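# Wind the green wire onto the reel and leave it

## Task

Coil the green wire around the reel, always turning the same way, until just a small total length remains off it; wire only counts as wound if it sits between the two flanges, not hanging over their rims or lying in the middle hole. Finish with the reel flat on the table and entirely within the painted ring, and with neither the reel nor the wire in contact with any other object or any table-mounted part such as an arm base. The result must stay that way without the robot holding it. Then release, move the grippers away, and end the run yourself by declaring it done; any other ending counts as failure.

## Robot and tools

Robot: two six-joint arms, left_arm and right_arm, each with a parallel gripper. The names are just labels, not image sides. Loose objects may get an occasional brief shove from outside. Never let anything leave the table, and do not let the arms collide or press on each other.

Frame: all printed positions share one scene frame in metres. The origin is on the table surface midway between the arms, +z is up, +x reaches out over the table, and left_arm sits on the +y side. Arm bases may be tilted. Mounting plates and the metal frame behind them are fixed obstacles; a "too close" warning counts a plate and its side of the frame as part of that arm. Printed hand positions can be off, more so when reaching far. The gripper's fingers point along its own +z and close along its y; end_effector_position is the spot between the pads, roughly 1 cm short of the tips.

execute_actions takes "actions", a list holding zero or one item, and optional "pictures" (boolean; images come by default). An empty list just reports the state. An item {"steps": N} without rows is a wait: no new command, returns once N control steps (1 to 300, each 1/30 s) have elapsed since the previous result. An item {"rows": [...], "steps": N} is a motion with N from 1 to 15 (default 15); each row is used for one step and the final row repeats if rows run out. A refused call sends nothing.

Each row is one flat list of 14 numbers covering both arms, even if one arm stays put: left_arm waist, shoulder, elbow, wrist pitch, wrist yaw, wrist roll, opening, then the same seven for right_arm. The six joint values are absolute target angles in radians, in the same form as the Joint positions line, not offsets. Stated ranges per arm: waist -2.618 to 3.054, shoulder 0.000 to 3.142, elbow 0.000 to 3.142, wrist pitch -1.571 to 1.571, wrist yaw -1.571 to 1.571, wrist roll -2.094 to 2.094. True limits can differ by up to 0.036 rad either way. A target beyond a limit by more than 0.036 rad, and farther out than the joint's last reported angle, makes the call refused; a target merely past the true end is clipped there and the result may print "joint sent to its limit" (possibly about an earlier move). Absence of that line does not prove more travel exists. Opening is an absolute value from -1 (closed) to +1 (fully open).

Motion limits: each step the command given to a joint stays within a fixed lead of its measured angle: 0.202 rad waist, 0.258 shoulder, 0.238 elbow, 0.573 wrist pitch, 0.522 wrist yaw and roll. If the targets would carry a gripper more than 70 mm from where it is, all that arm's targets are pulled back toward the current angles. Big moves therefore need several calls. Between calls the arms keep heading to the last row sent until they all nearly stop or a step is HELD; after that only a new action pushes further. Fingers still in motion continue.

Gripping: grip_measured reports finger opening on the command scale; each gripper may be biased by about 1 mm. Away from the ends of the scale, fingers go to where grip_measured equals your number. To hold something, command below grip_measured: about 0.03 below for a firm grip, less for a lighter one. Pad force tops out around 50 to 62 N, lower on thin parts (under about 2 mm) such as wire, and the first contact can spike.

Result lines: the state line gives each arm's end_effector_position and end_effector_quat_wxyz. Joint positions and Joint velocities list each arm's six joints (rad, rad/s) followed by pad gap (m, m/s; 0.094 m fully open). Joint torques follow the joint order without the gripper; they include offsets, friction and noise and are nonzero in free air. "joint command not followed" means the clearance check altered or blocked some joint targets; the rest of the row still ran. HELD marks steps where your row was partly or wholly not sent. MOTOR HOT appears from 75 °C; at 90 °C that arm halts for 10 s, and at 100 °C it goes limp and drops; both appear as OVER-TEMPERATURE FAULT. Avoid long loaded holds.

Cameras: cam_head_left, cam_head_right, cam_high, cam_low, cam_left_wrist, cam_right_wrist, all 504x504, delivered in that order. Calibration (intrinsics, distortion, world-to-camera transforms) is provided; wrist camera poses follow the arm's joint readings, and fixed cameras may be off by a couple of degrees and millimetres.

zoom_image: {"camera": name, "region": [x0, y0, x1, y1]} in pixels of that camera's latest full image, origin at top-left, at most 504 by 504; returns a sharper close-up.

finished_scene: {"scene": number of the current scene}. Replying with no tool call also ends things. Before calling it, open both grippers, lift clear of reel and wire, and check they rest untouched.

Avoid drops, slips, slamming, hard impacts and heavy pushing; move smoothly.

Each tool is called as a command line: name --argument value for each argument, lists and objects as JSON in quotes; but a table of rows of numbers goes row by row, as --pt "numbers of a row", without its own name.

## Session

execute_actions --actions '[]'

Scene clock: 0.00 s of 4800.00 s.
left_arm: end_effector_position=(+0.0592, +0.0962, +0.2146) grip_measured=+1.000 end_effector_quat_wxyz=(-0.108, -0.053, +0.767, -0.630) | right_arm: end_effector_position=(+0.4006, -0.5752, +0.2301) grip_measured=+1.000 end_effector_quat_wxyz=(+0.008, +0.699, +0.715, -0.015)
Joint positions: left_arm=[-0.461  2.189  0.054  1.455  0.947 -1.219  0.094] | right_arm=[-0.46   2.279  2.106 -1.3    0.204  0.939  0.094]
Joint velocities: left_arm=[ 0.017 -0.007 -0.012  0.007 -0.007  0.022  0.   ] | right_arm=[-0.022 -0.027  0.012 -0.022 -0.066 -0.037  0.   ]
Joint torques (N m, as the arm reports them, + toward a larger angle): no reading
Motor temperatures (°C, as the motors report them): left_arm=[18 21 19 20 18 21] | right_arm=[21 18 18 19 20 19]

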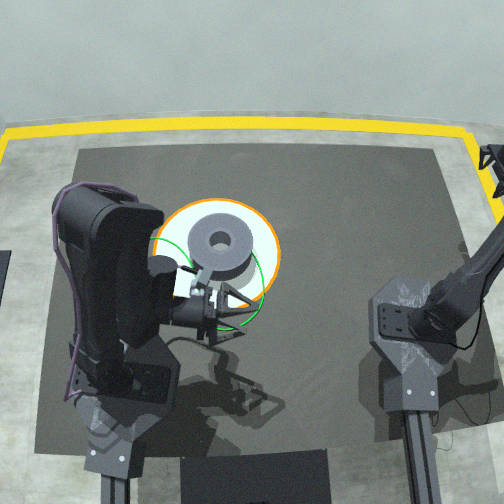

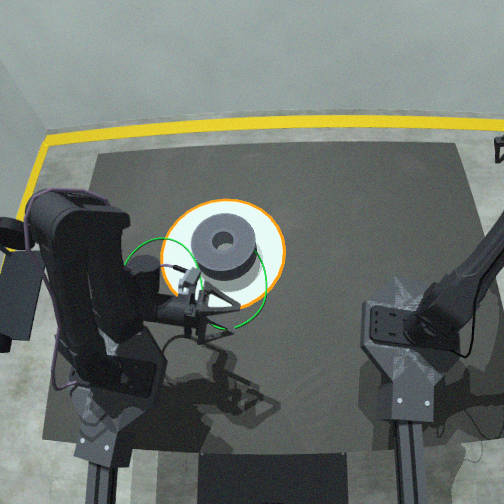

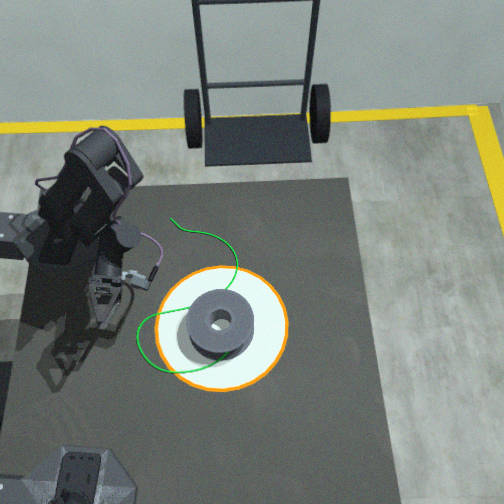

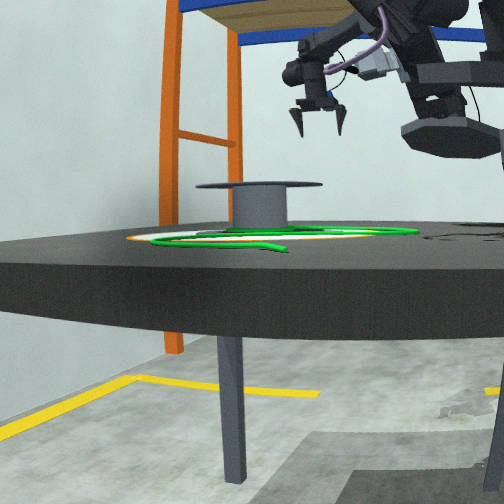

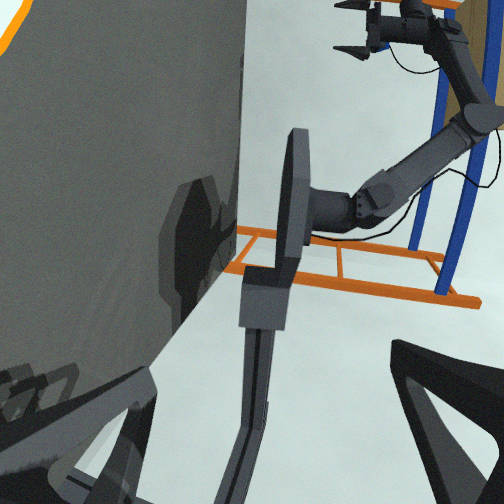

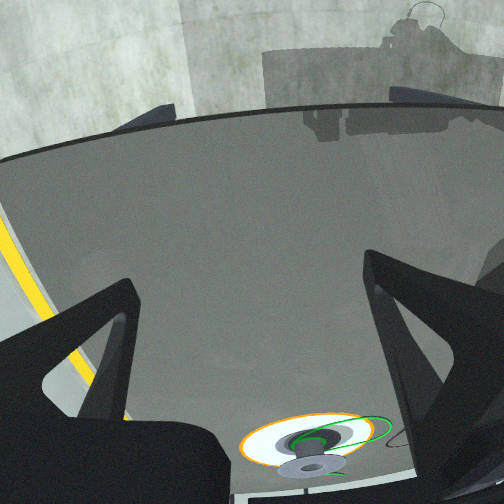

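zoom_image --camera "cam_high" --region '[120, 200, 320, 400]'

zoom_image --camera "cam_low" --region '[120, 160, 430, 270]'

execute_actions --actions '[{"rows":[[-0.2,1.5,0.8,1.0,0.5,-0.8,1,0,1.6,1.6,-1.0,0,0,1]],"steps":15}]' --pictures false

Region (120, 200, 320, 400) of cam_high's 504x504 image, scaled by 2.520, with more detail than that image has.

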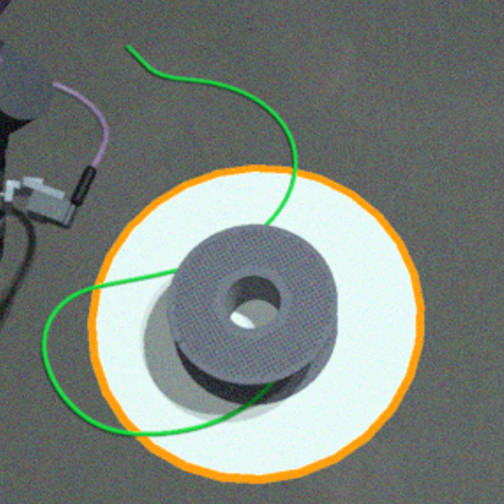

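Region (120, 160, 430, 270) of cam_low's 504x504 image, scaled by 1.626, with more detail than that image has; it fills the top 179 rows of this view, and the rest is white.

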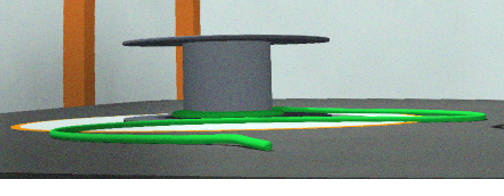

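Scene clock: 7.37 s of 4800.00 s.
left_arm: end_effector_position=(+0.3236, +0.1415, +0.4246) grip_measured=+1.000 end_effector_quat_wxyz=(+0.424, -0.025, +0.644, -0.636) | right_arm: end_effector_position=(+0.4327, -0.3630, +0.3974) grip_measured=+1.000 end_effector_quat_wxyz=(+0.243, +0.157, +0.953, +0.088)
Joint positions: left_arm=[-0.218  1.63   0.576  1.091  0.593 -0.907  0.094] | right_arm=[ 0.015  1.65   1.621 -1.048  0.019  0.15   0.094]
Joint velocities: left_arm=[ 0.022 -0.774  1.155 -0.227 -0.212  0.256  0.   ] | right_arm=[ 0.173 -1.179  0.002  0.3   -0.256 -0.96   0.   ]
Joint torques (N m, as the arm reports them, + toward a larger angle): left_arm=[-0.81 -5.61  7.9   2.   -0.02  0.17] | right_arm=[-0.7  -6.34  4.51  1.25  0.1  -0.09]
Motor temperatures (°C, as the motors report them): left_arm=[18 21 19 21 18 21] | right_arm=[21 20 19 19 20 19]
Steps of this call (steps 1 to 90: nothing new was sent; then 3.87 s passed at rest; steps 91 to 105: all 15 steps of this action). Readings (joint positions):
91: left_arm=[-0.450 2.170 0.066 1.414 0.925 -1.188] | right_arm=[-0.453 2.262 2.079 -1.272 0.194 0.899]
92: left_arm=[-0.420 2.133 0.092 1.352 0.885 -1.151] | right_arm=[-0.441 2.231 2.028 -1.234 0.179 0.843]
94: left_arm=[-0.351 2.052 0.163 1.276 0.811 -1.089] | right_arm=[-0.388 2.157 1.930 -1.184 0.149 0.730]
98: left_arm=[-0.258 1.886 0.319 1.174 0.696 -0.997] | right_arm=[-0.222 1.977 1.739 -1.108 0.095 0.488]
105: the state above

execute_actions --actions '[{"rows":[[0,1.2,1.2,-1.0,0,0,1,0,1.6,1.6,-1.0,0,0,1]],"steps":15}]' --pictures false

execute_actions --actions '[{"steps":45}]'

Scene clock: 9.10 s of 4800.00 s.
left_arm: end_effector_position=(+0.3658, +0.3577, +0.6030) grip_measured=+1.000 end_effector_quat_wxyz=(+0.678, -0.036, +0.713, -0.174) | right_arm: end_effector_position=(+0.4326, -0.3717, +0.4227) grip_measured=+1.000 end_effector_quat_wxyz=(+0.292, +0.100, +0.949, +0.069)
Joint positions: left_arm=[ 0.004  1.163  1.207 -0.073  0.053 -0.108  0.094] | right_arm=[ 0.003  1.593  1.621 -1.014  0.012  0.012  0.094]
Joint velocities: left_arm=[-0.027  0.085 -0.007 -1.795 -0.227  0.388  0.   ] | right_arm=[-0.007 -0.032 -0.012 -0.007 -0.037 -0.051  0.   ]
Joint torques (N m, as the arm reports them, + toward a larger angle): left_arm=[-0.89 -0.88  6.93  1.66  0.02  0.15] | right_arm=[ 1.16 -7.08  4.52  1.52 -0.22 -0.14]
Motor temperatures (°C, as the motors report them): left_arm=[18 21 19 21 18 21] | right_arm=[21 20 19 19 20 19]
Steps of this call (steps 1 to 30: the robot went on to your last target; steps 31 to 37: nothing new was sent; steps 38 to 52: all 15 steps of this action). Readings (joint positions):
38: left_arm=[-0.199 1.486 0.802 0.976 0.486 -0.779] | right_arm=[0.003 1.593 1.621 -1.014 0.012 0.012]
39: left_arm=[-0.182 1.468 0.818 0.912 0.450 -0.736] | right_arm=[0.003 1.593 1.621 -1.014 0.012 0.012]
41: left_arm=[-0.127 1.416 0.868 0.792 0.373 -0.644] | right_arm=[0.003 1.593 1.621 -1.014 0.012 0.012]
45: left_arm=[-0.027 1.293 1.056 0.449 0.196 -0.366] | right_arm=[0.003 1.593 1.621 -1.014 0.012 0.012]
52: the state above

Scene clock: 10.60 s of 4800.00 s.
left_arm: end_effector_position=(+0.2645, +0.3409, +0.4003) grip_measured=+1.000 end_effector_quat_wxyz=(+0.281, +0.037, +0.952, -0.116) | right_arm: end_effector_position=(+0.4326, -0.3717, +0.4227) grip_measured=+1.000 end_effector_quat_wxyz=(+0.292, +0.100, +0.949, +0.069)
Joint positions: left_arm=[ 0.004  1.203  1.207 -0.985  0.005 -0.008  0.094] | right_arm=[ 0.003  1.593  1.621 -1.014  0.012  0.012  0.094]
Joint velocities: left_arm=[ 0.017  0.002  0.012 -0.022  0.081  0.081  0.   ] | right_arm=[-0.022 -0.022 -0.002 -0.037  0.066  0.007  0.   ]
Joint torques (N m, as the arm reports them, + toward a larger angle): left_arm=[-1.09 -2.51  6.2   1.35  0.03  0.09] | right_arm=[ 1.12 -7.15  4.48  1.5  -0.23 -0.13]
Motor temperatures (°C, as the motors report them): left_arm=[18 21 19 22 18 21] | right_arm=[21 20 19 20 20 19]
Steps of this call (steps 1 to 45: the robot went on to your last target). Readings (joint positions):
1: left_arm=[0.004 1.168 1.207 -0.140 0.047 -0.096] | right_arm=[0.003 1.593 1.621 -1.014 0.012 0.012]
2: left_arm=[0.004 1.174 1.207 -0.208 0.042 -0.085] | right_arm=[0.003 1.593 1.621 -1.014 0.012 0.012]
4: left_arm=[0.004 1.186 1.207 -0.351 0.034 -0.067] | right_arm=[0.003 1.593 1.621 -1.014 0.012 0.012]
8: left_arm=[0.004 1.201 1.207 -0.651 0.020 -0.039] | right_arm=[0.003 1.593 1.621 -1.014 0.012 0.012]
45: the state above
All arms were judged still, so your last target was given up. Only a new action makes them travel on or press farther. Fingers that are still opening or closing keep moving.
camera_calibration (this result's frames):
cam_left_wrist: T_world_to_cam=[[-0.255621, -0.964647, 0.0641343, 0.372154], [-0.928134, 0.226295, -0.295565, 0.332283], [0.270603, -0.135078, -0.953167, 0.459412], [0, 0, 0, 1]] pos_world=[0.279215, 0.34586, 0.51224]
cam_right_wrist: T_world_to_cam=[[-0.254242, -0.928609, -0.270269, -0.121499], [-0.965656, 0.259214, 0.0177666, 0.522915], [0.0535596, 0.265504, -0.962621, 0.596062], [0, 0, 0, 1]] pos_world=[0.442141, -0.406629, 0.531654]

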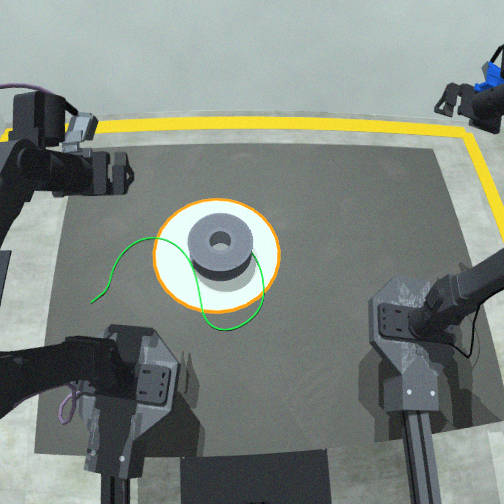

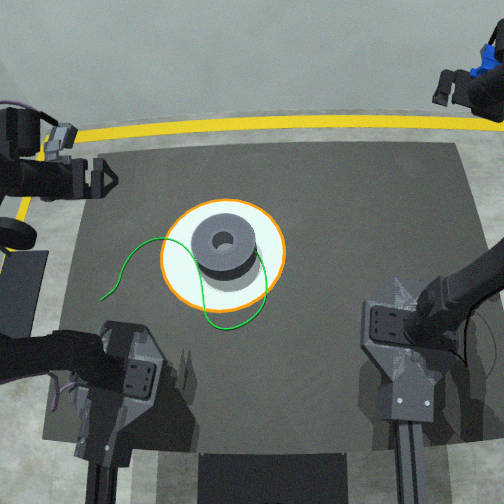

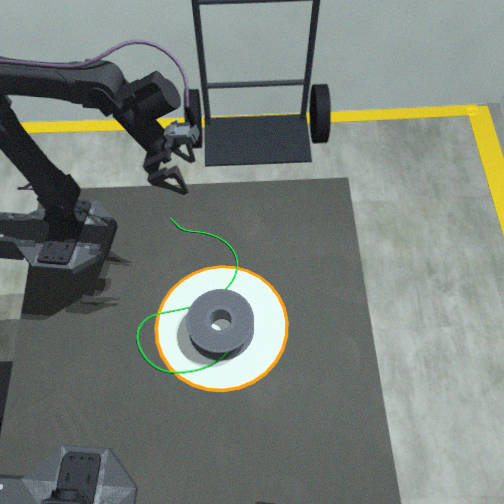

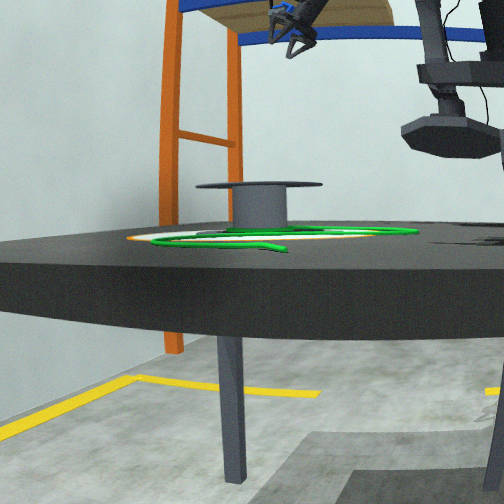

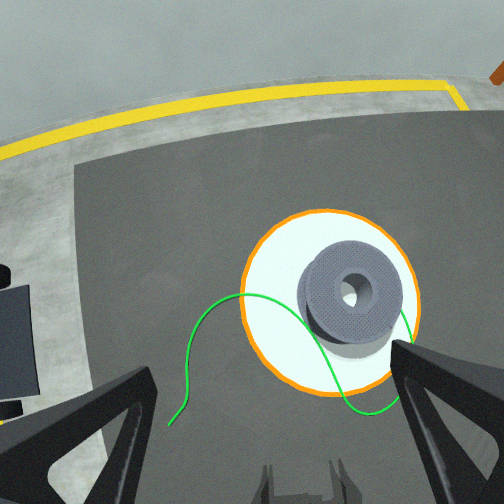

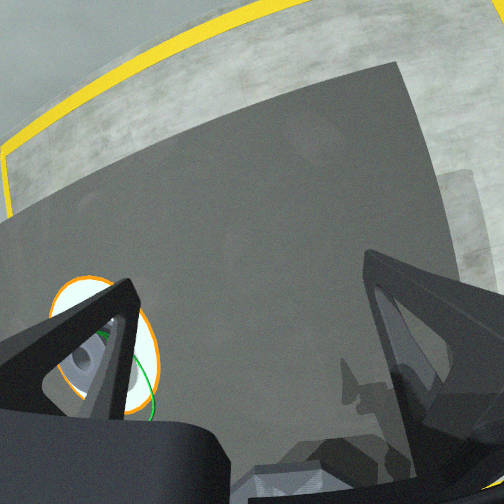

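execute_actions --actions '[{"rows":[[-0.429,2.0,1.583,-0.84,-0.182,0,-1,0.5,1.6,1.3,-1.0,0,0,1]],"steps":15}]' --pictures false

execute_actions --actions '[{"rows":[[-0.429,2.398,1.583,-0.84,-0.182,0,-1,0.5,1.6,1.3,-1.0,0,0,1]],"steps":15}]' --pictures false

execute_actions --actions '[{"steps":30}]'

Scene clock: 35.27 s of 4800.00 s.
left_arm: end_effector_position=(+0.3481, +0.1388, +0.2826) grip_measured=-0.990 end_effector_quat_wxyz=(+0.168, +0.250, +0.952, -0.063) | right_arm: end_effector_position=(+0.3569, -0.1662, +0.3413) grip_measured=+1.000 end_effector_quat_wxyz=(+0.161, -0.168, +0.965, +0.119)
Joint positions: left_arm=[-0.427  2.014  1.564 -0.836 -0.151 -0.007  0.   ] | right_arm=[ 0.515  1.615  1.304 -0.991 -0.007  0.009  0.094]
Joint velocities: left_arm=[-0.066  1.204 -0.007 -0.139 -0.081 -0.037 -0.   ] | right_arm=[-0.164 -0.027 -0.022 -0.022 -0.037  0.11   0.   ]
Joint torques (N m, as the arm reports them, + toward a larger angle): left_arm=[ -1.71 -13.98   8.32   1.21  -0.26   0.04] | right_arm=[ 0.69 -8.23  5.67  0.95  0.   -0.12]
Motor temperatures (°C, as the motors report them): left_arm=[18 21 20 22 18 21] | right_arm=[21 20 19 21 20 19]
Steps of this call (steps 1 to 90: nothing new was sent; then 21.17 s passed at rest; steps 91 to 105: all 15 steps of this action). Readings (joint positions):
91: left_arm=[-0.014 1.224 1.230 -0.998 -0.021 -0.008] | right_arm=[0.015 1.591 1.603 -1.000 0.018 0.012]
92: left_arm=[-0.052 1.271 1.281 -0.999 -0.050 -0.008] | right_arm=[0.040 1.584 1.569 -0.986 0.022 0.012]
94: left_arm=[-0.139 1.388 1.391 -0.960 -0.084 -0.008] | right_arm=[0.119 1.583 1.490 -0.979 0.022 0.012]
98: left_arm=[-0.306 1.617 1.532 -0.879 -0.127 -0.008] | right_arm=[0.326 1.600 1.343 -0.982 0.019 0.012]
105: the state above

Scene clock: 35.77 s of 4800.00 s.
left_arm: end_effector_position=(+0.2958, +0.1409, +0.1133) grip_measured=-0.990 end_effector_quat_wxyz=(-0.027, +0.288, +0.957, +0.006) | right_arm: end_effector_position=(+0.3586, -0.1704, +0.3405) grip_measured=+1.000 end_effector_quat_wxyz=(+0.160, -0.162, +0.966, +0.118)
Joint positions: left_arm=[-0.427  2.427  1.563 -0.843 -0.171 -0.007  0.   ] | right_arm=[ 0.502  1.615  1.304 -0.991 -0.006  0.009  0.094]
Joint velocities: left_arm=[ 0.032 -0.305 -0.012  0.022  0.007 -0.066 -0.   ] | right_arm=[-0.007 -0.012  0.022 -0.022 -0.007 -0.022  0.   ]
Joint torques (N m, as the arm reports them, + toward a larger angle): left_arm=[ -2.2  -10.07   6.94   0.32  -0.1    0.08] | right_arm=[ 0.94 -8.19  5.89  0.94 -0.02 -0.11]
Motor temperatures (°C, as the motors report them): left_arm=[18 21 20 22 18 21] | right_arm=[21 20 19 21 20 19]
Steps of this call (steps 1 to 15: all 15 steps of this action). Readings (joint positions):
1: left_arm=[-0.427 2.064 1.565 -0.840 -0.153 -0.007] | right_arm=[0.510 1.615 1.304 -0.991 -0.007 0.009]
2: left_arm=[-0.427 2.112 1.570 -0.835 -0.156 -0.007] | right_arm=[0.506 1.615 1.304 -0.991 -0.006 0.009]
4: left_arm=[-0.427 2.223 1.573 -0.827 -0.161 -0.007] | right_arm=[0.503 1.615 1.304 -0.991 -0.006 0.009]
8: left_arm=[-0.427 2.430 1.571 -0.829 -0.166 -0.007] | right_arm=[0.502 1.615 1.304 -0.991 -0.006 0.009]
15: the state above

Scene clock: 36.77 s of 4800.00 s.
left_arm: end_effector_position=(+0.2996, +0.1405, +0.1205) grip_measured=-0.990 end_effector_quat_wxyz=(-0.018, +0.286, +0.958, +0.004) | right_arm: end_effector_position=(+0.3586, -0.1704, +0.3405) grip_measured=+1.000 end_effector_quat_wxyz=(+0.160, -0.162, +0.966, +0.118)
Joint positions: left_arm=[-0.427  2.409  1.563 -0.843 -0.173 -0.007  0.   ] | right_arm=[ 0.502  1.615  1.304 -0.991 -0.006  0.009  0.094]
Joint velocities: left_arm=[ 0.002 -0.007 -0.002 -0.037  0.051 -0.022  0.001] | right_arm=[ 0.007 -0.002 -0.002 -0.007  0.022 -0.022  0.   ]
Joint torques (N m, as the arm reports them, + toward a larger angle): left_arm=[ -2.01 -10.18   7.11   0.35  -0.11   0.1 ] | right_arm=[ 0.97 -8.19  5.65  0.95 -0.03 -0.12]
Motor temperatures (°C, as the motors report them): left_arm=[18 21 20 22 18 21] | right_arm=[21 20 19 21 20 19]
Steps of this call (steps 1 to 30: the robot went on to your last target). Readings (joint positions):
1: left_arm=[-0.427 2.419 1.563 -0.843 -0.172 -0.007] | right_arm=[0.502 1.615 1.304 -0.991 -0.006 0.009]
2: left_arm=[-0.427 2.413 1.563 -0.843 -0.172 -0.007] | right_arm=[0.502 1.615 1.304 -0.991 -0.006 0.009]
4: left_arm=[-0.427 2.409 1.563 -0.843 -0.173 -0.007] | right_arm=[0.502 1.615 1.304 -0.991 -0.006 0.009]
8: left_arm=[-0.427 2.409 1.563 -0.843 -0.173 -0.007] | right_arm=[0.502 1.615 1.304 -0.991 -0.006 0.009]
30: the state above
All arms were judged still, so your last target was given up. Only a new action makes them travel on or press farther. Fingers that are still opening or closing keep moving.
camera_calibration (this result's frames):
cam_left_wrist: T_world_to_cam=[[-0.687671, -0.725011, -0.0383148, 0.313853], [-0.692037, 0.63861, 0.336545, 0.122787], [-0.21953, 0.257947, -0.940888, 0.246288], [0, 0, 0, 1]] pos_world=[0.354868, 0.0856044, 0.202431]
cam_right_wrist: T_world_to_cam=[[0.225872, -0.945825, -0.233231, -0.163356], [-0.932276, -0.279321, 0.229872, 0.224749], [-0.282565, 0.165514, -0.944861, 0.564928], [0, 0, 0, 1]] pos_world=[0.406055, -0.185233, 0.444015]

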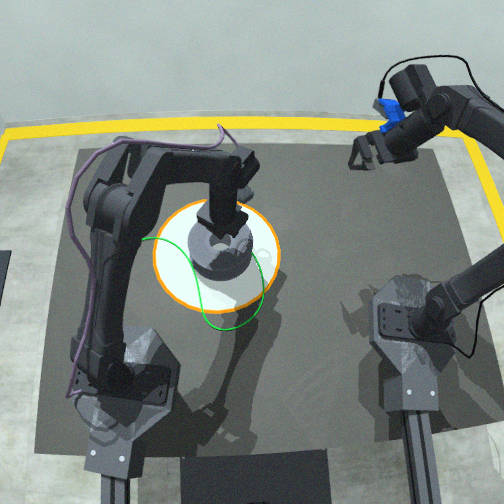

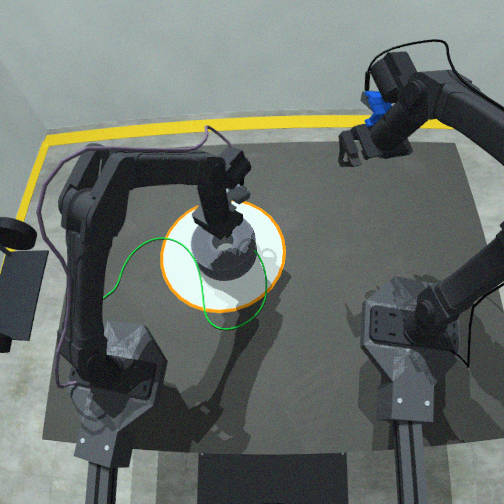

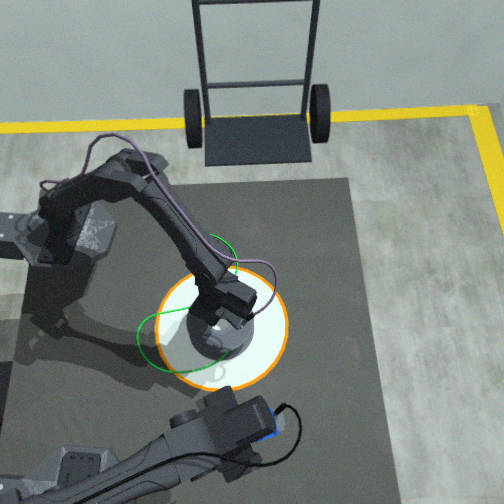

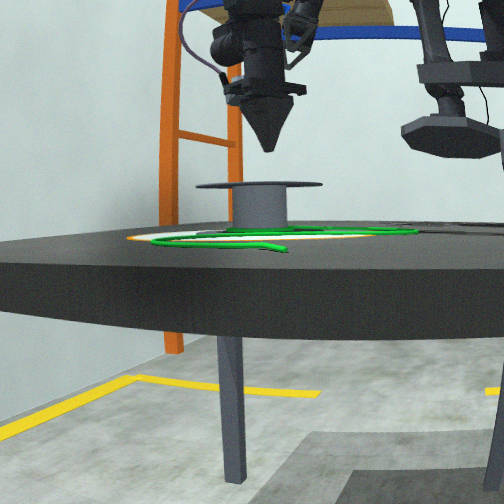

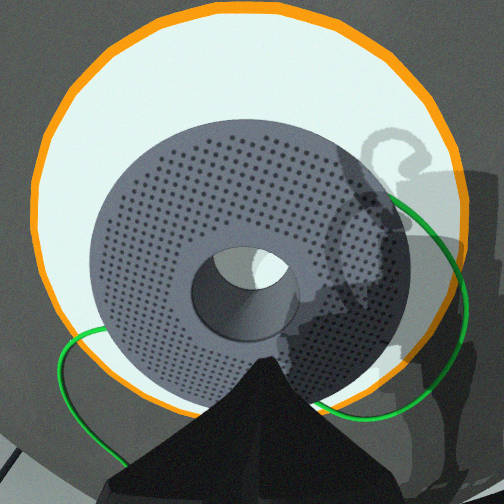

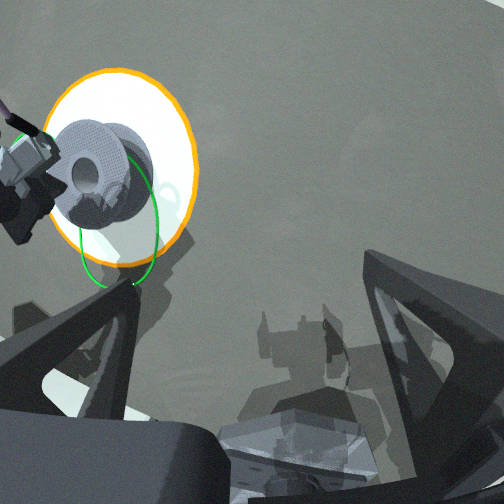

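execute_actions --actions '[{"rows":[[-0.42,2.405,1.58,-0.82,-0.185,0.3,-1,0.5,1.6,1.3,-1.0,0,0,1],[-0.415,2.415,1.57,-0.79,-0.19,0.8,-1,0.5,1.6,1.3,-1.0,0,0,1],[-0.41,2.425,1.56,-0.76,-0.19,1.5,-1,0.5,1.6,1.3,-1.0,0,0,1],[-0.404,2.433,1.554,-0.741,-0.194,2.05,-1,0.5,1.6,1.3,-1.0,0,0,1]],"steps":15}]' --pictures false

execute_actions --actions '[{"steps":30}]'

Scene clock: 44.67 s of 4800.00 s.
left_arm: end_effector_position=(+0.3175, +0.1403, +0.1084) grip_measured=-0.990 end_effector_quat_wxyz=(+0.005, +0.830, +0.558, +0.009) | right_arm: end_effector_position=(+0.3586, -0.1704, +0.3405) grip_measured=+1.000 end_effector_quat_wxyz=(+0.160, -0.162, +0.966, +0.118)
Joint positions: left_arm=[-0.406  2.435  1.563 -0.759 -0.189  1.402  0.   ] | right_arm=[ 0.502  1.615  1.304 -0.991 -0.006  0.009  0.094]
Joint velocities: left_arm=[-0.012 -0.017  0.002  0.066 -0.007  2.835 -0.001] | right_arm=[ 0.007 -0.002 -0.002 -0.037 -0.081 -0.022  0.   ]
Joint torques (N m, as the arm reports them, + toward a larger angle): left_arm=[-1.87 -9.59  4.6   0.56 -0.01  0.04] | right_arm=[ 0.99 -8.15  5.66  0.94 -0.03 -0.1 ]
Motor temperatures (°C, as the motors report them): left_arm=[18 23 20 21 18 21] | right_arm=[21 20 19 21 20 19]
Steps of this call (steps 1 to 90: nothing new was sent; then 4.40 s passed at rest; steps 91 to 105: all 15 steps of this action). Readings (joint positions):
91: left_arm=[-0.427 2.409 1.563 -0.843 -0.174 0.036] | right_arm=[0.502 1.615 1.304 -0.991 -0.006 0.009]
92: left_arm=[-0.427 2.409 1.563 -0.839 -0.176 0.125] | right_arm=[0.502 1.615 1.304 -0.991 -0.006 0.009]
94: left_arm=[-0.423 2.412 1.563 -0.817 -0.178 0.323] | right_arm=[0.502 1.615 1.304 -0.991 -0.006 0.009]
98: left_arm=[-0.410 2.429 1.563 -0.778 -0.184 0.715] | right_arm=[0.502 1.615 1.304 -0.991 -0.006 0.009]
105: the state above

Scene clock: 45.67 s of 4800.00 s.
left_arm: end_effector_position=(+0.3195, +0.1393, +0.1084) grip_measured=-0.990 end_effector_quat_wxyz=(+0.005, +0.963, +0.269, +0.013) | right_arm: end_effector_position=(+0.3586, -0.1704, +0.3405) grip_measured=+1.000 end_effector_quat_wxyz=(+0.160, -0.162, +0.966, +0.118)
Joint positions: left_arm=[-0.406  2.435  1.563 -0.75  -0.19   2.042  0.   ] | right_arm=[ 0.502  1.615  1.304 -0.991 -0.006  0.009  0.094]
Joint velocities: left_arm=[ 0.007 -0.007  0.012  0.095  0.007  0.11  -0.   ] | right_arm=[ 0.002  0.007 -0.007 -0.022 -0.066 -0.081  0.   ]
Joint torques (N m, as the arm reports them, + toward a larger angle): left_arm=[-1.98 -9.96  4.52  0.56 -0.11  0.11] | right_arm=[ 0.97 -8.2   5.65  0.96 -0.02 -0.12]
Motor temperatures (°C, as the motors report them): left_arm=[18 23 20 21 18 21] | right_arm=[21 20 19 21 20 19]
Steps of this call (steps 1 to 30: the robot went on to your last target). Readings (joint positions):
1: left_arm=[-0.406 2.435 1.563 -0.758 -0.190 1.500] | right_arm=[0.502 1.615 1.304 -0.991 -0.006 0.009]
2: left_arm=[-0.406 2.435 1.563 -0.757 -0.190 1.598] | right_arm=[0.502 1.615 1.304 -0.991 -0.006 0.009]
4: left_arm=[-0.406 2.435 1.563 -0.755 -0.190 1.758] | right_arm=[0.502 1.615 1.304 -0.991 -0.006 0.009]
8: left_arm=[-0.406 2.435 1.563 -0.753 -0.190 1.927] | right_arm=[0.502 1.615 1.304 -0.991 -0.006 0.009]
30: the state above
camera_calibration (this result's frames):
cam_left_wrist: T_world_to_cam=[[-0.358676, 0.931557, -0.0596117, -0.0073495], [0.875067, 0.357784, 0.325958, -0.319033], [0.324976, 0.064749, -0.943503, 0.0928359], [0, 0, 0, 1]] pos_world=[0.24637, 0.11498, 0.191144]
cam_right_wrist: T_world_to_cam=[[0.225872, -0.945825, -0.233231, -0.163356], [-0.932276, -0.279321, 0.229872, 0.224749], [-0.282565, 0.165514, -0.944861, 0.564928], [0, 0, 0, 1]] pos_world=[0.406055, -0.185233, 0.444015]

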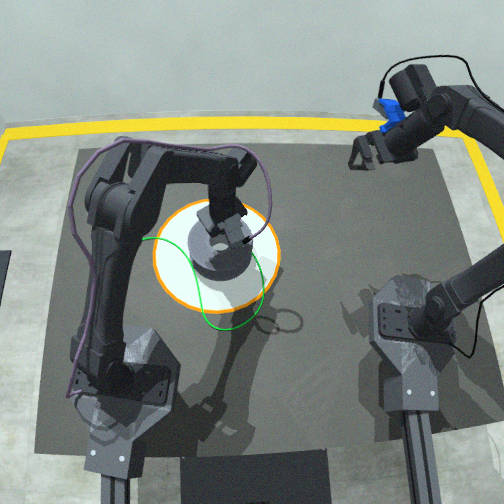

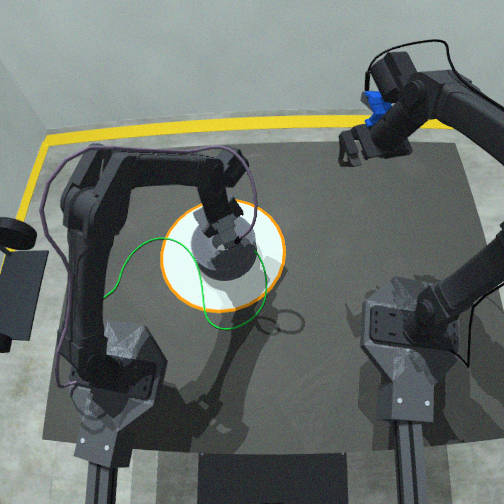

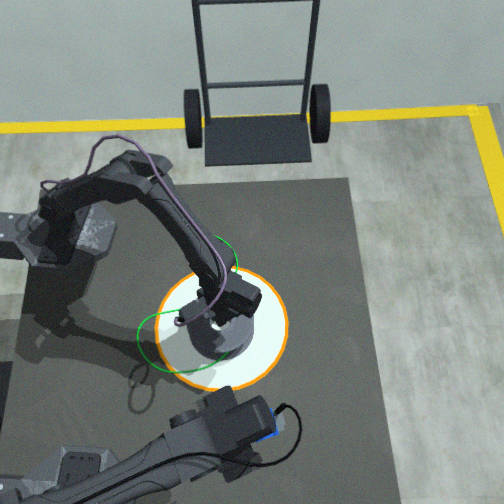

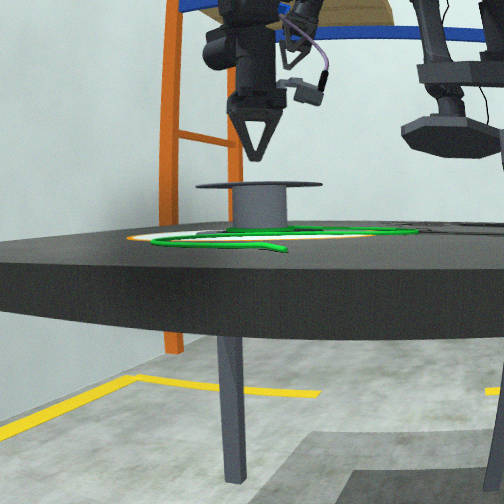

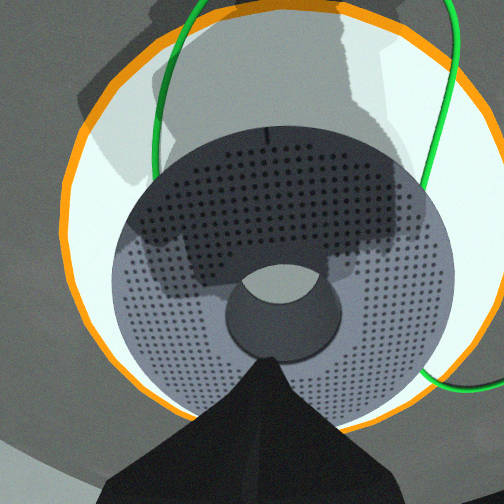

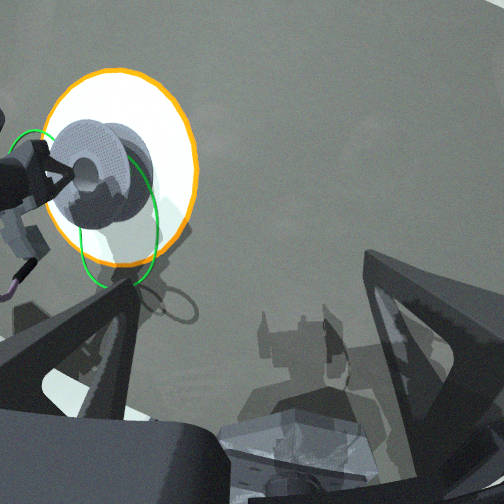

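execute_actions --actions '[{"rows":[[-0.4,2.44,1.54,-0.74,-0.19,2.05,-1,0.5,1.6,1.3,-1.0,0,0,1],[-0.397,2.445,1.53,-0.735,-0.19,2.05,-1,0.5,1.6,1.3,-1.0,0,0,1],[-0.394,2.45,1.522,-0.725,-0.19,2.05,-1,0.5,1.6,1.3,-1.0,0,0,1],[-0.392,2.46,1.52,-0.71,-0.19,2.05,-1,0.5,1.6,1.3,-1.0,0,0,1],[-0.39,2.47,1.519,-0.695,-0.19,2.05,-1,0.5,1.6,1.3,-1.0,0,0,1],[-0.388,2.48,1.518,-0.68,-0.19,2.05,-1,0.5,1.6,1.3,-1.0,0,0,1],[-0.386,2.49,1.516,-0.665,-0.19,2.05,-1,0.5,1.6,1.3,-1.0,0,0,1],[-0.384,2.50,1.514,-0.65,-0.19,2.05,-1,0.5,1.6,1.3,-1.0,0,0,1],[-0.382,2.51,1.512,-0.64,-0.19,2.05,-1,0.5,1.6,1.3,-1.0,0,0,1],[-0.38,2.52,1.511,-0.63,-0.19,2.05,-1,0.5,1.6,1.3,-1.0,0,0,1],[-0.378,2.53,1.51,-0.62,-0.19,2.05,-1,0.5,1.6,1.3,-1.0,0,0,1],[-0.376,2.54,1.509,-0.61,-0.19,2.05,-1,0.5,1.6,1.3,-1.0,0,0,1],[-0.374,2.548,1.508,-0.6,-0.19,2.05,-1,0.5,1.6,1.3,-1.0,0,0,1],[-0.372,2.555,1.507,-0.597,-0.19,2.05,-1,0.5,1.6,1.3,-1.0,0,0,1]],"steps":15}]' --pictures false

execute_actions --actions '[{"steps":30}]'

Scene clock: 55.70 s of 4800.00 s.
left_arm: end_effector_position=(+0.3077, +0.1475, +0.0528) grip_measured=-0.990 end_effector_quat_wxyz=(-0.011, +0.961, +0.278, -0.003) | right_arm: end_effector_position=(+0.3586, -0.1704, +0.3405) grip_measured=+1.000 end_effector_quat_wxyz=(+0.160, -0.162, +0.966, +0.118)
Joint positions: left_arm=[-0.379  2.55   1.523 -0.636 -0.19   2.043  0.   ] | right_arm=[ 0.502  1.615  1.304 -0.991 -0.006  0.009  0.094]
Joint velocities: left_arm=[ 0.056  0.208 -0.056  0.168 -0.051  0.037 -0.001] | right_arm=[-0.002 -0.017  0.012  0.007  0.037 -0.007  0.   ]
Joint torques (N m, as the arm reports them, + toward a larger angle): left_arm=[ -1.87 -10.5    3.67   0.54  -0.01   0.12] | right_arm=[ 0.96 -8.19  5.65  0.93 -0.02 -0.12]
Motor temperatures (°C, as the motors report them): left_arm=[18 24 20 21 18 21] | right_arm=[21 20 19 21 20 19]
Steps of this call (steps 1 to 15: the robot went on to your last target; steps 16 to 90: nothing new was sent; then 6.53 s passed at rest; steps 91 to 105: all 15 steps of this action). Readings (joint positions):
91: left_arm=[-0.406 2.435 1.563 -0.750 -0.190 2.043] | right_arm=[0.502 1.615 1.304 -0.991 -0.006 0.009]
92: left_arm=[-0.406 2.435 1.561 -0.747 -0.190 2.043] | right_arm=[0.502 1.615 1.304 -0.991 -0.006 0.009]
94: left_arm=[-0.404 2.436 1.550 -0.738 -0.190 2.043] | right_arm=[0.502 1.615 1.304 -0.991 -0.006 0.009]
98: left_arm=[-0.396 2.470 1.538 -0.705 -0.190 2.043] | right_arm=[0.502 1.615 1.304 -0.991 -0.006 0.009]
105: the state above

Scene clock: 56.70 s of 4800.00 s.
left_arm: end_effector_position=(+0.3103, +0.1463, +0.0472) grip_measured=-0.990 end_effector_quat_wxyz=(-0.006, +0.960, +0.280, +0.002) | right_arm: end_effector_position=(+0.3586, -0.1704, +0.3405) grip_measured=+1.000 end_effector_quat_wxyz=(+0.160, -0.162, +0.966, +0.118)
Joint positions: left_arm=[-0.376  2.562  1.519 -0.606 -0.19   2.043  0.   ] | right_arm=[ 0.502  1.615  1.304 -0.991 -0.006  0.009  0.094]
Joint velocities: left_arm=[ 0.002 -0.017 -0.012 -0.007 -0.051 -0.139  0.   ] | right_arm=[-0.002 -0.012  0.007 -0.007 -0.007 -0.022  0.   ]
Joint torques (N m, as the arm reports them, + toward a larger angle): left_arm=[ -1.96 -10.33   3.67   0.5   -0.01   0.09] | right_arm=[ 0.99 -8.22  5.65  0.95 -0.03 -0.1 ]
Motor temperatures (°C, as the motors report them): left_arm=[18 24 20 21 18 21] | right_arm=[21 20 19 21 20 19]
Steps of this call (steps 1 to 30: the robot went on to your last target). Readings (joint positions):
1: left_arm=[-0.377 2.557 1.521 -0.631 -0.190 2.043] | right_arm=[0.502 1.615 1.304 -0.991 -0.006 0.009]
2: left_arm=[-0.376 2.561 1.520 -0.626 -0.190 2.043] | right_arm=[0.502 1.615 1.304 -0.991 -0.006 0.009]
4: left_arm=[-0.376 2.562 1.519 -0.621 -0.190 2.043] | right_arm=[0.502 1.615 1.304 -0.991 -0.006 0.009]
8: left_arm=[-0.376 2.562 1.519 -0.611 -0.190 2.043] | right_arm=[0.502 1.615 1.304 -0.991 -0.006 0.009]
30: the state above
All arms were judged still, so your last target was given up. Only a new action makes them travel on or press farther. Fingers that are still opening or closing keep moving.
camera_calibration (this result's frames):
cam_left_wrist: T_world_to_cam=[[-0.381584, 0.923662, -0.0352448, -0.0136908], [0.875508, 0.373394, 0.306697, -0.29509], [0.296445, 0.0861737, -0.951154, 0.0437182], [0, 0, 0, 1]] pos_world=[0.240169, 0.119063, 0.131604]
cam_right_wrist: T_world_to_cam=[[0.225872, -0.945825, -0.233231, -0.163356], [-0.932276, -0.279321, 0.229872, 0.224749], [-0.282565, 0.165514, -0.944861, 0.564928], [0, 0, 0, 1]] pos_world=[0.406055, -0.185233, 0.444015]

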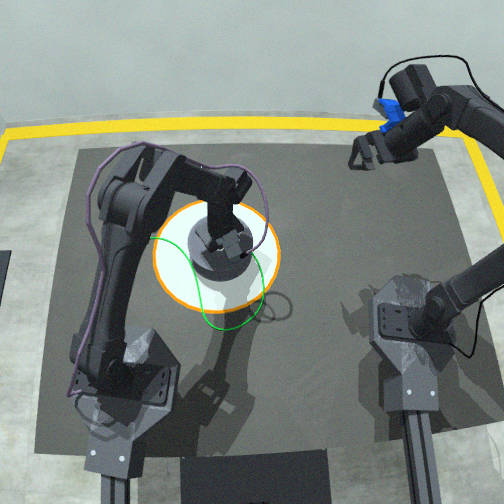

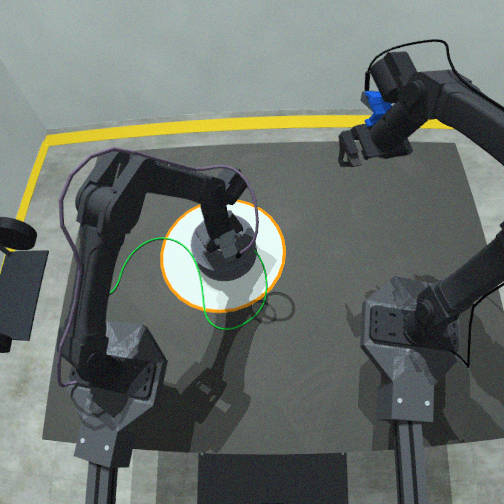

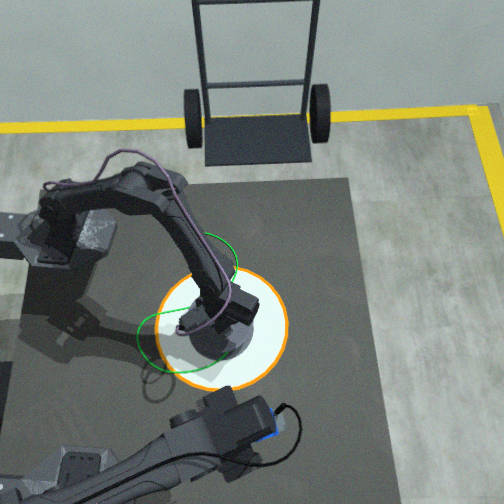

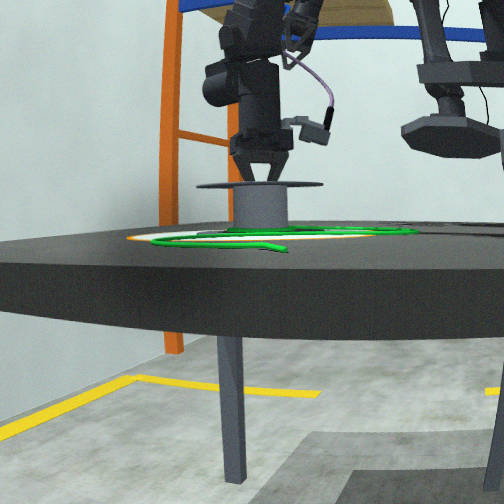

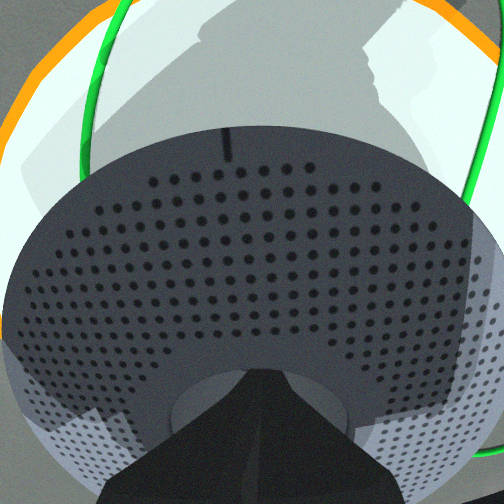

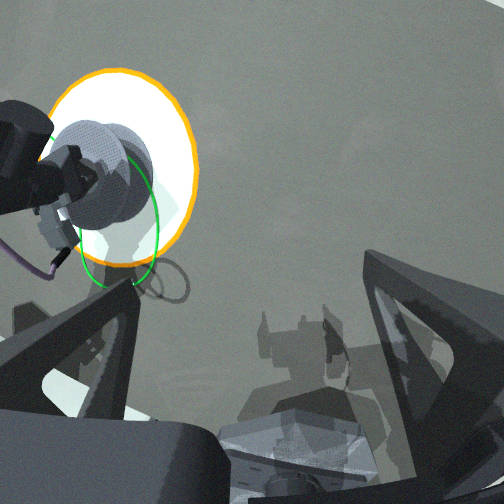

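Centered. Open gradually to find contact.

execute_actions --actions '[{"rows":[[-0.372,2.555,1.507,-0.597,-0.19,2.05,-0.9,0.5,1.6,1.3,-1.0,0,0,1],[-0.372,2.555,1.507,-0.597,-0.19,2.05,-0.85,0.5,1.6,1.3,-1.0,0,0,1],[-0.372,2.555,1.507,-0.597,-0.19,2.05,-0.8,0.5,1.6,1.3,-1.0,0,0,1],[-0.372,2.555,1.507,-0.597,-0.19,2.05,-0.76,0.5,1.6,1.3,-1.0,0,0,1],[-0.372,2.555,1.507,-0.597,-0.19,2.05,-0.72,0.5,1.6,1.3,-1.0,0,0,1],[-0.372,2.555,1.507,-0.597,-0.19,2.05,-0.68,0.5,1.6,1.3,-1.0,0,0,1],[-0.372,2.555,1.507,-0.597,-0.19,2.05,-0.64,0.5,1.6,1.3,-1.0,0,0,1],[-0.372,2.555,1.507,-0.597,-0.19,2.05,-0.6,0.5,1.6,1.3,-1.0,0,0,1]],"steps":15}]' --pictures false

Scene clock: 59.23 s of 4800.00 s.
left_arm: end_effector_position=(+0.3114, +0.1456, +0.0472) grip_measured=-0.602 end_effector_quat_wxyz=(-0.004, +0.960, +0.281, +0.003) | right_arm: end_effector_position=(+0.3586, -0.1704, +0.3405) grip_measured=+1.000 end_effector_quat_wxyz=(+0.160, -0.162, +0.966, +0.118)
Joint positions: left_arm=[-0.376  2.562  1.519 -0.601 -0.19   2.043  0.019] | right_arm=[ 0.502  1.615  1.304 -0.991 -0.006  0.009  0.094]
Joint velocities: left_arm=[ 0.007  0.007  0.002 -0.037 -0.022  0.007  0.001] | right_arm=[-0.012 -0.007 -0.017 -0.051  0.022  0.022  0.   ]
Joint torques (N m, as the arm reports them, + toward a larger angle): left_arm=[ -1.94 -10.4    3.76   0.44  -0.04   0.11] | right_arm=[ 0.97 -8.21  5.65  0.93 -0.04 -0.11]
Motor temperatures (°C, as the motors report them): left_arm=[18 24 20 21 18 21] | right_arm=[21 20 19 21 20 19]
Steps of this call (steps 1 to 61: nothing new was sent; steps 62 to 76: all 15 steps of this action). Readings (joint positions):
62: left_arm=[-0.376 2.562 1.519 -0.606 -0.190 2.043] | right_arm=[0.502 1.615 1.304 -0.991 -0.006 0.009]
63: left_arm=[-0.376 2.562 1.519 -0.606 -0.190 2.043] | right_arm=[0.502 1.615 1.304 -0.991 -0.006 0.009]
65: left_arm=[-0.376 2.562 1.519 -0.606 -0.190 2.043] | right_arm=[0.502 1.615 1.304 -0.991 -0.006 0.009]
69: left_arm=[-0.376 2.562 1.519 -0.602 -0.190 2.043] | right_arm=[0.502 1.615 1.304 -0.991 -0.006 0.009]
76: the state above

execute_actions --actions '[{"rows":[[-0.372,2.555,1.507,-0.597,-0.19,2.05,-0.58,0.5,1.6,1.3,-1.0,0,0,1],[-0.372,2.555,1.507,-0.597,-0.19,2.05,-0.56,0.5,1.6,1.3,-1.0,0,0,1],[-0.372,2.555,1.507,-0.597,-0.19,2.05,-0.54,0.5,1.6,1.3,-1.0,0,0,1],[-0.372,2.555,1.507,-0.597,-0.19,2.05,-0.52,0.5,1.6,1.3,-1.0,0,0,1],[-0.372,2.555,1.507,-0.597,-0.19,2.05,-0.5,0.5,1.6,1.3,-1.0,0,0,1]],"steps":15}]' --pictures false

Scene clock: 61.47 s of 4800.00 s.
left_arm: end_effector_position=(+0.3122, +0.1454, +0.0486) grip_measured=-0.504 end_effector_quat_wxyz=(-0.003, +0.960, +0.281, +0.004) | right_arm: end_effector_position=(+0.3586, -0.1704, +0.3405) grip_measured=+1.000 end_effector_quat_wxyz=(+0.160, -0.162, +0.966, +0.118)
Joint positions: left_arm=[-0.376  2.559  1.519 -0.601 -0.19   2.043  0.023] | right_arm=[ 0.502  1.615  1.304 -0.991 -0.006  0.009  0.094]
Joint velocities: left_arm=[ 0.007 -0.007 -0.002 -0.037  0.022  0.007 -0.   ] | right_arm=[-0.007 -0.007 -0.022 -0.081  0.037 -0.066  0.   ]
Joint torques (N m, as the arm reports them, + toward a larger angle): left_arm=[ -1.75 -10.1    3.58   0.45  -0.09   0.11] | right_arm=[ 0.96 -8.19  5.64  0.94 -0.03 -0.12]
Motor temperatures (°C, as the motors report them): left_arm=[18 24 20 21 18 21] | right_arm=[21 20 19 21 20 19]
Steps of this call (steps 1 to 15: the robot went on to your last target; steps 16 to 52: nothing new was sent; steps 53 to 67: all 15 steps of this action). Readings (joint positions):
53: left_arm=[-0.376 2.562 1.519 -0.600 -0.190 2.043] | right_arm=[0.502 1.615 1.304 -0.991 -0.006 0.009]
54: left_arm=[-0.376 2.562 1.519 -0.600 -0.190 2.043] | right_arm=[0.502 1.615 1.304 -0.991 -0.006 0.009]
56: left_arm=[-0.376 2.562 1.519 -0.600 -0.190 2.043] | right_arm=[0.502 1.615 1.304 -0.991 -0.006 0.009]
60: left_arm=[-0.376 2.559 1.519 -0.601 -0.190 2.043] | right_arm=[0.502 1.615 1.304 -0.991 -0.006 0.009]
67: the state above


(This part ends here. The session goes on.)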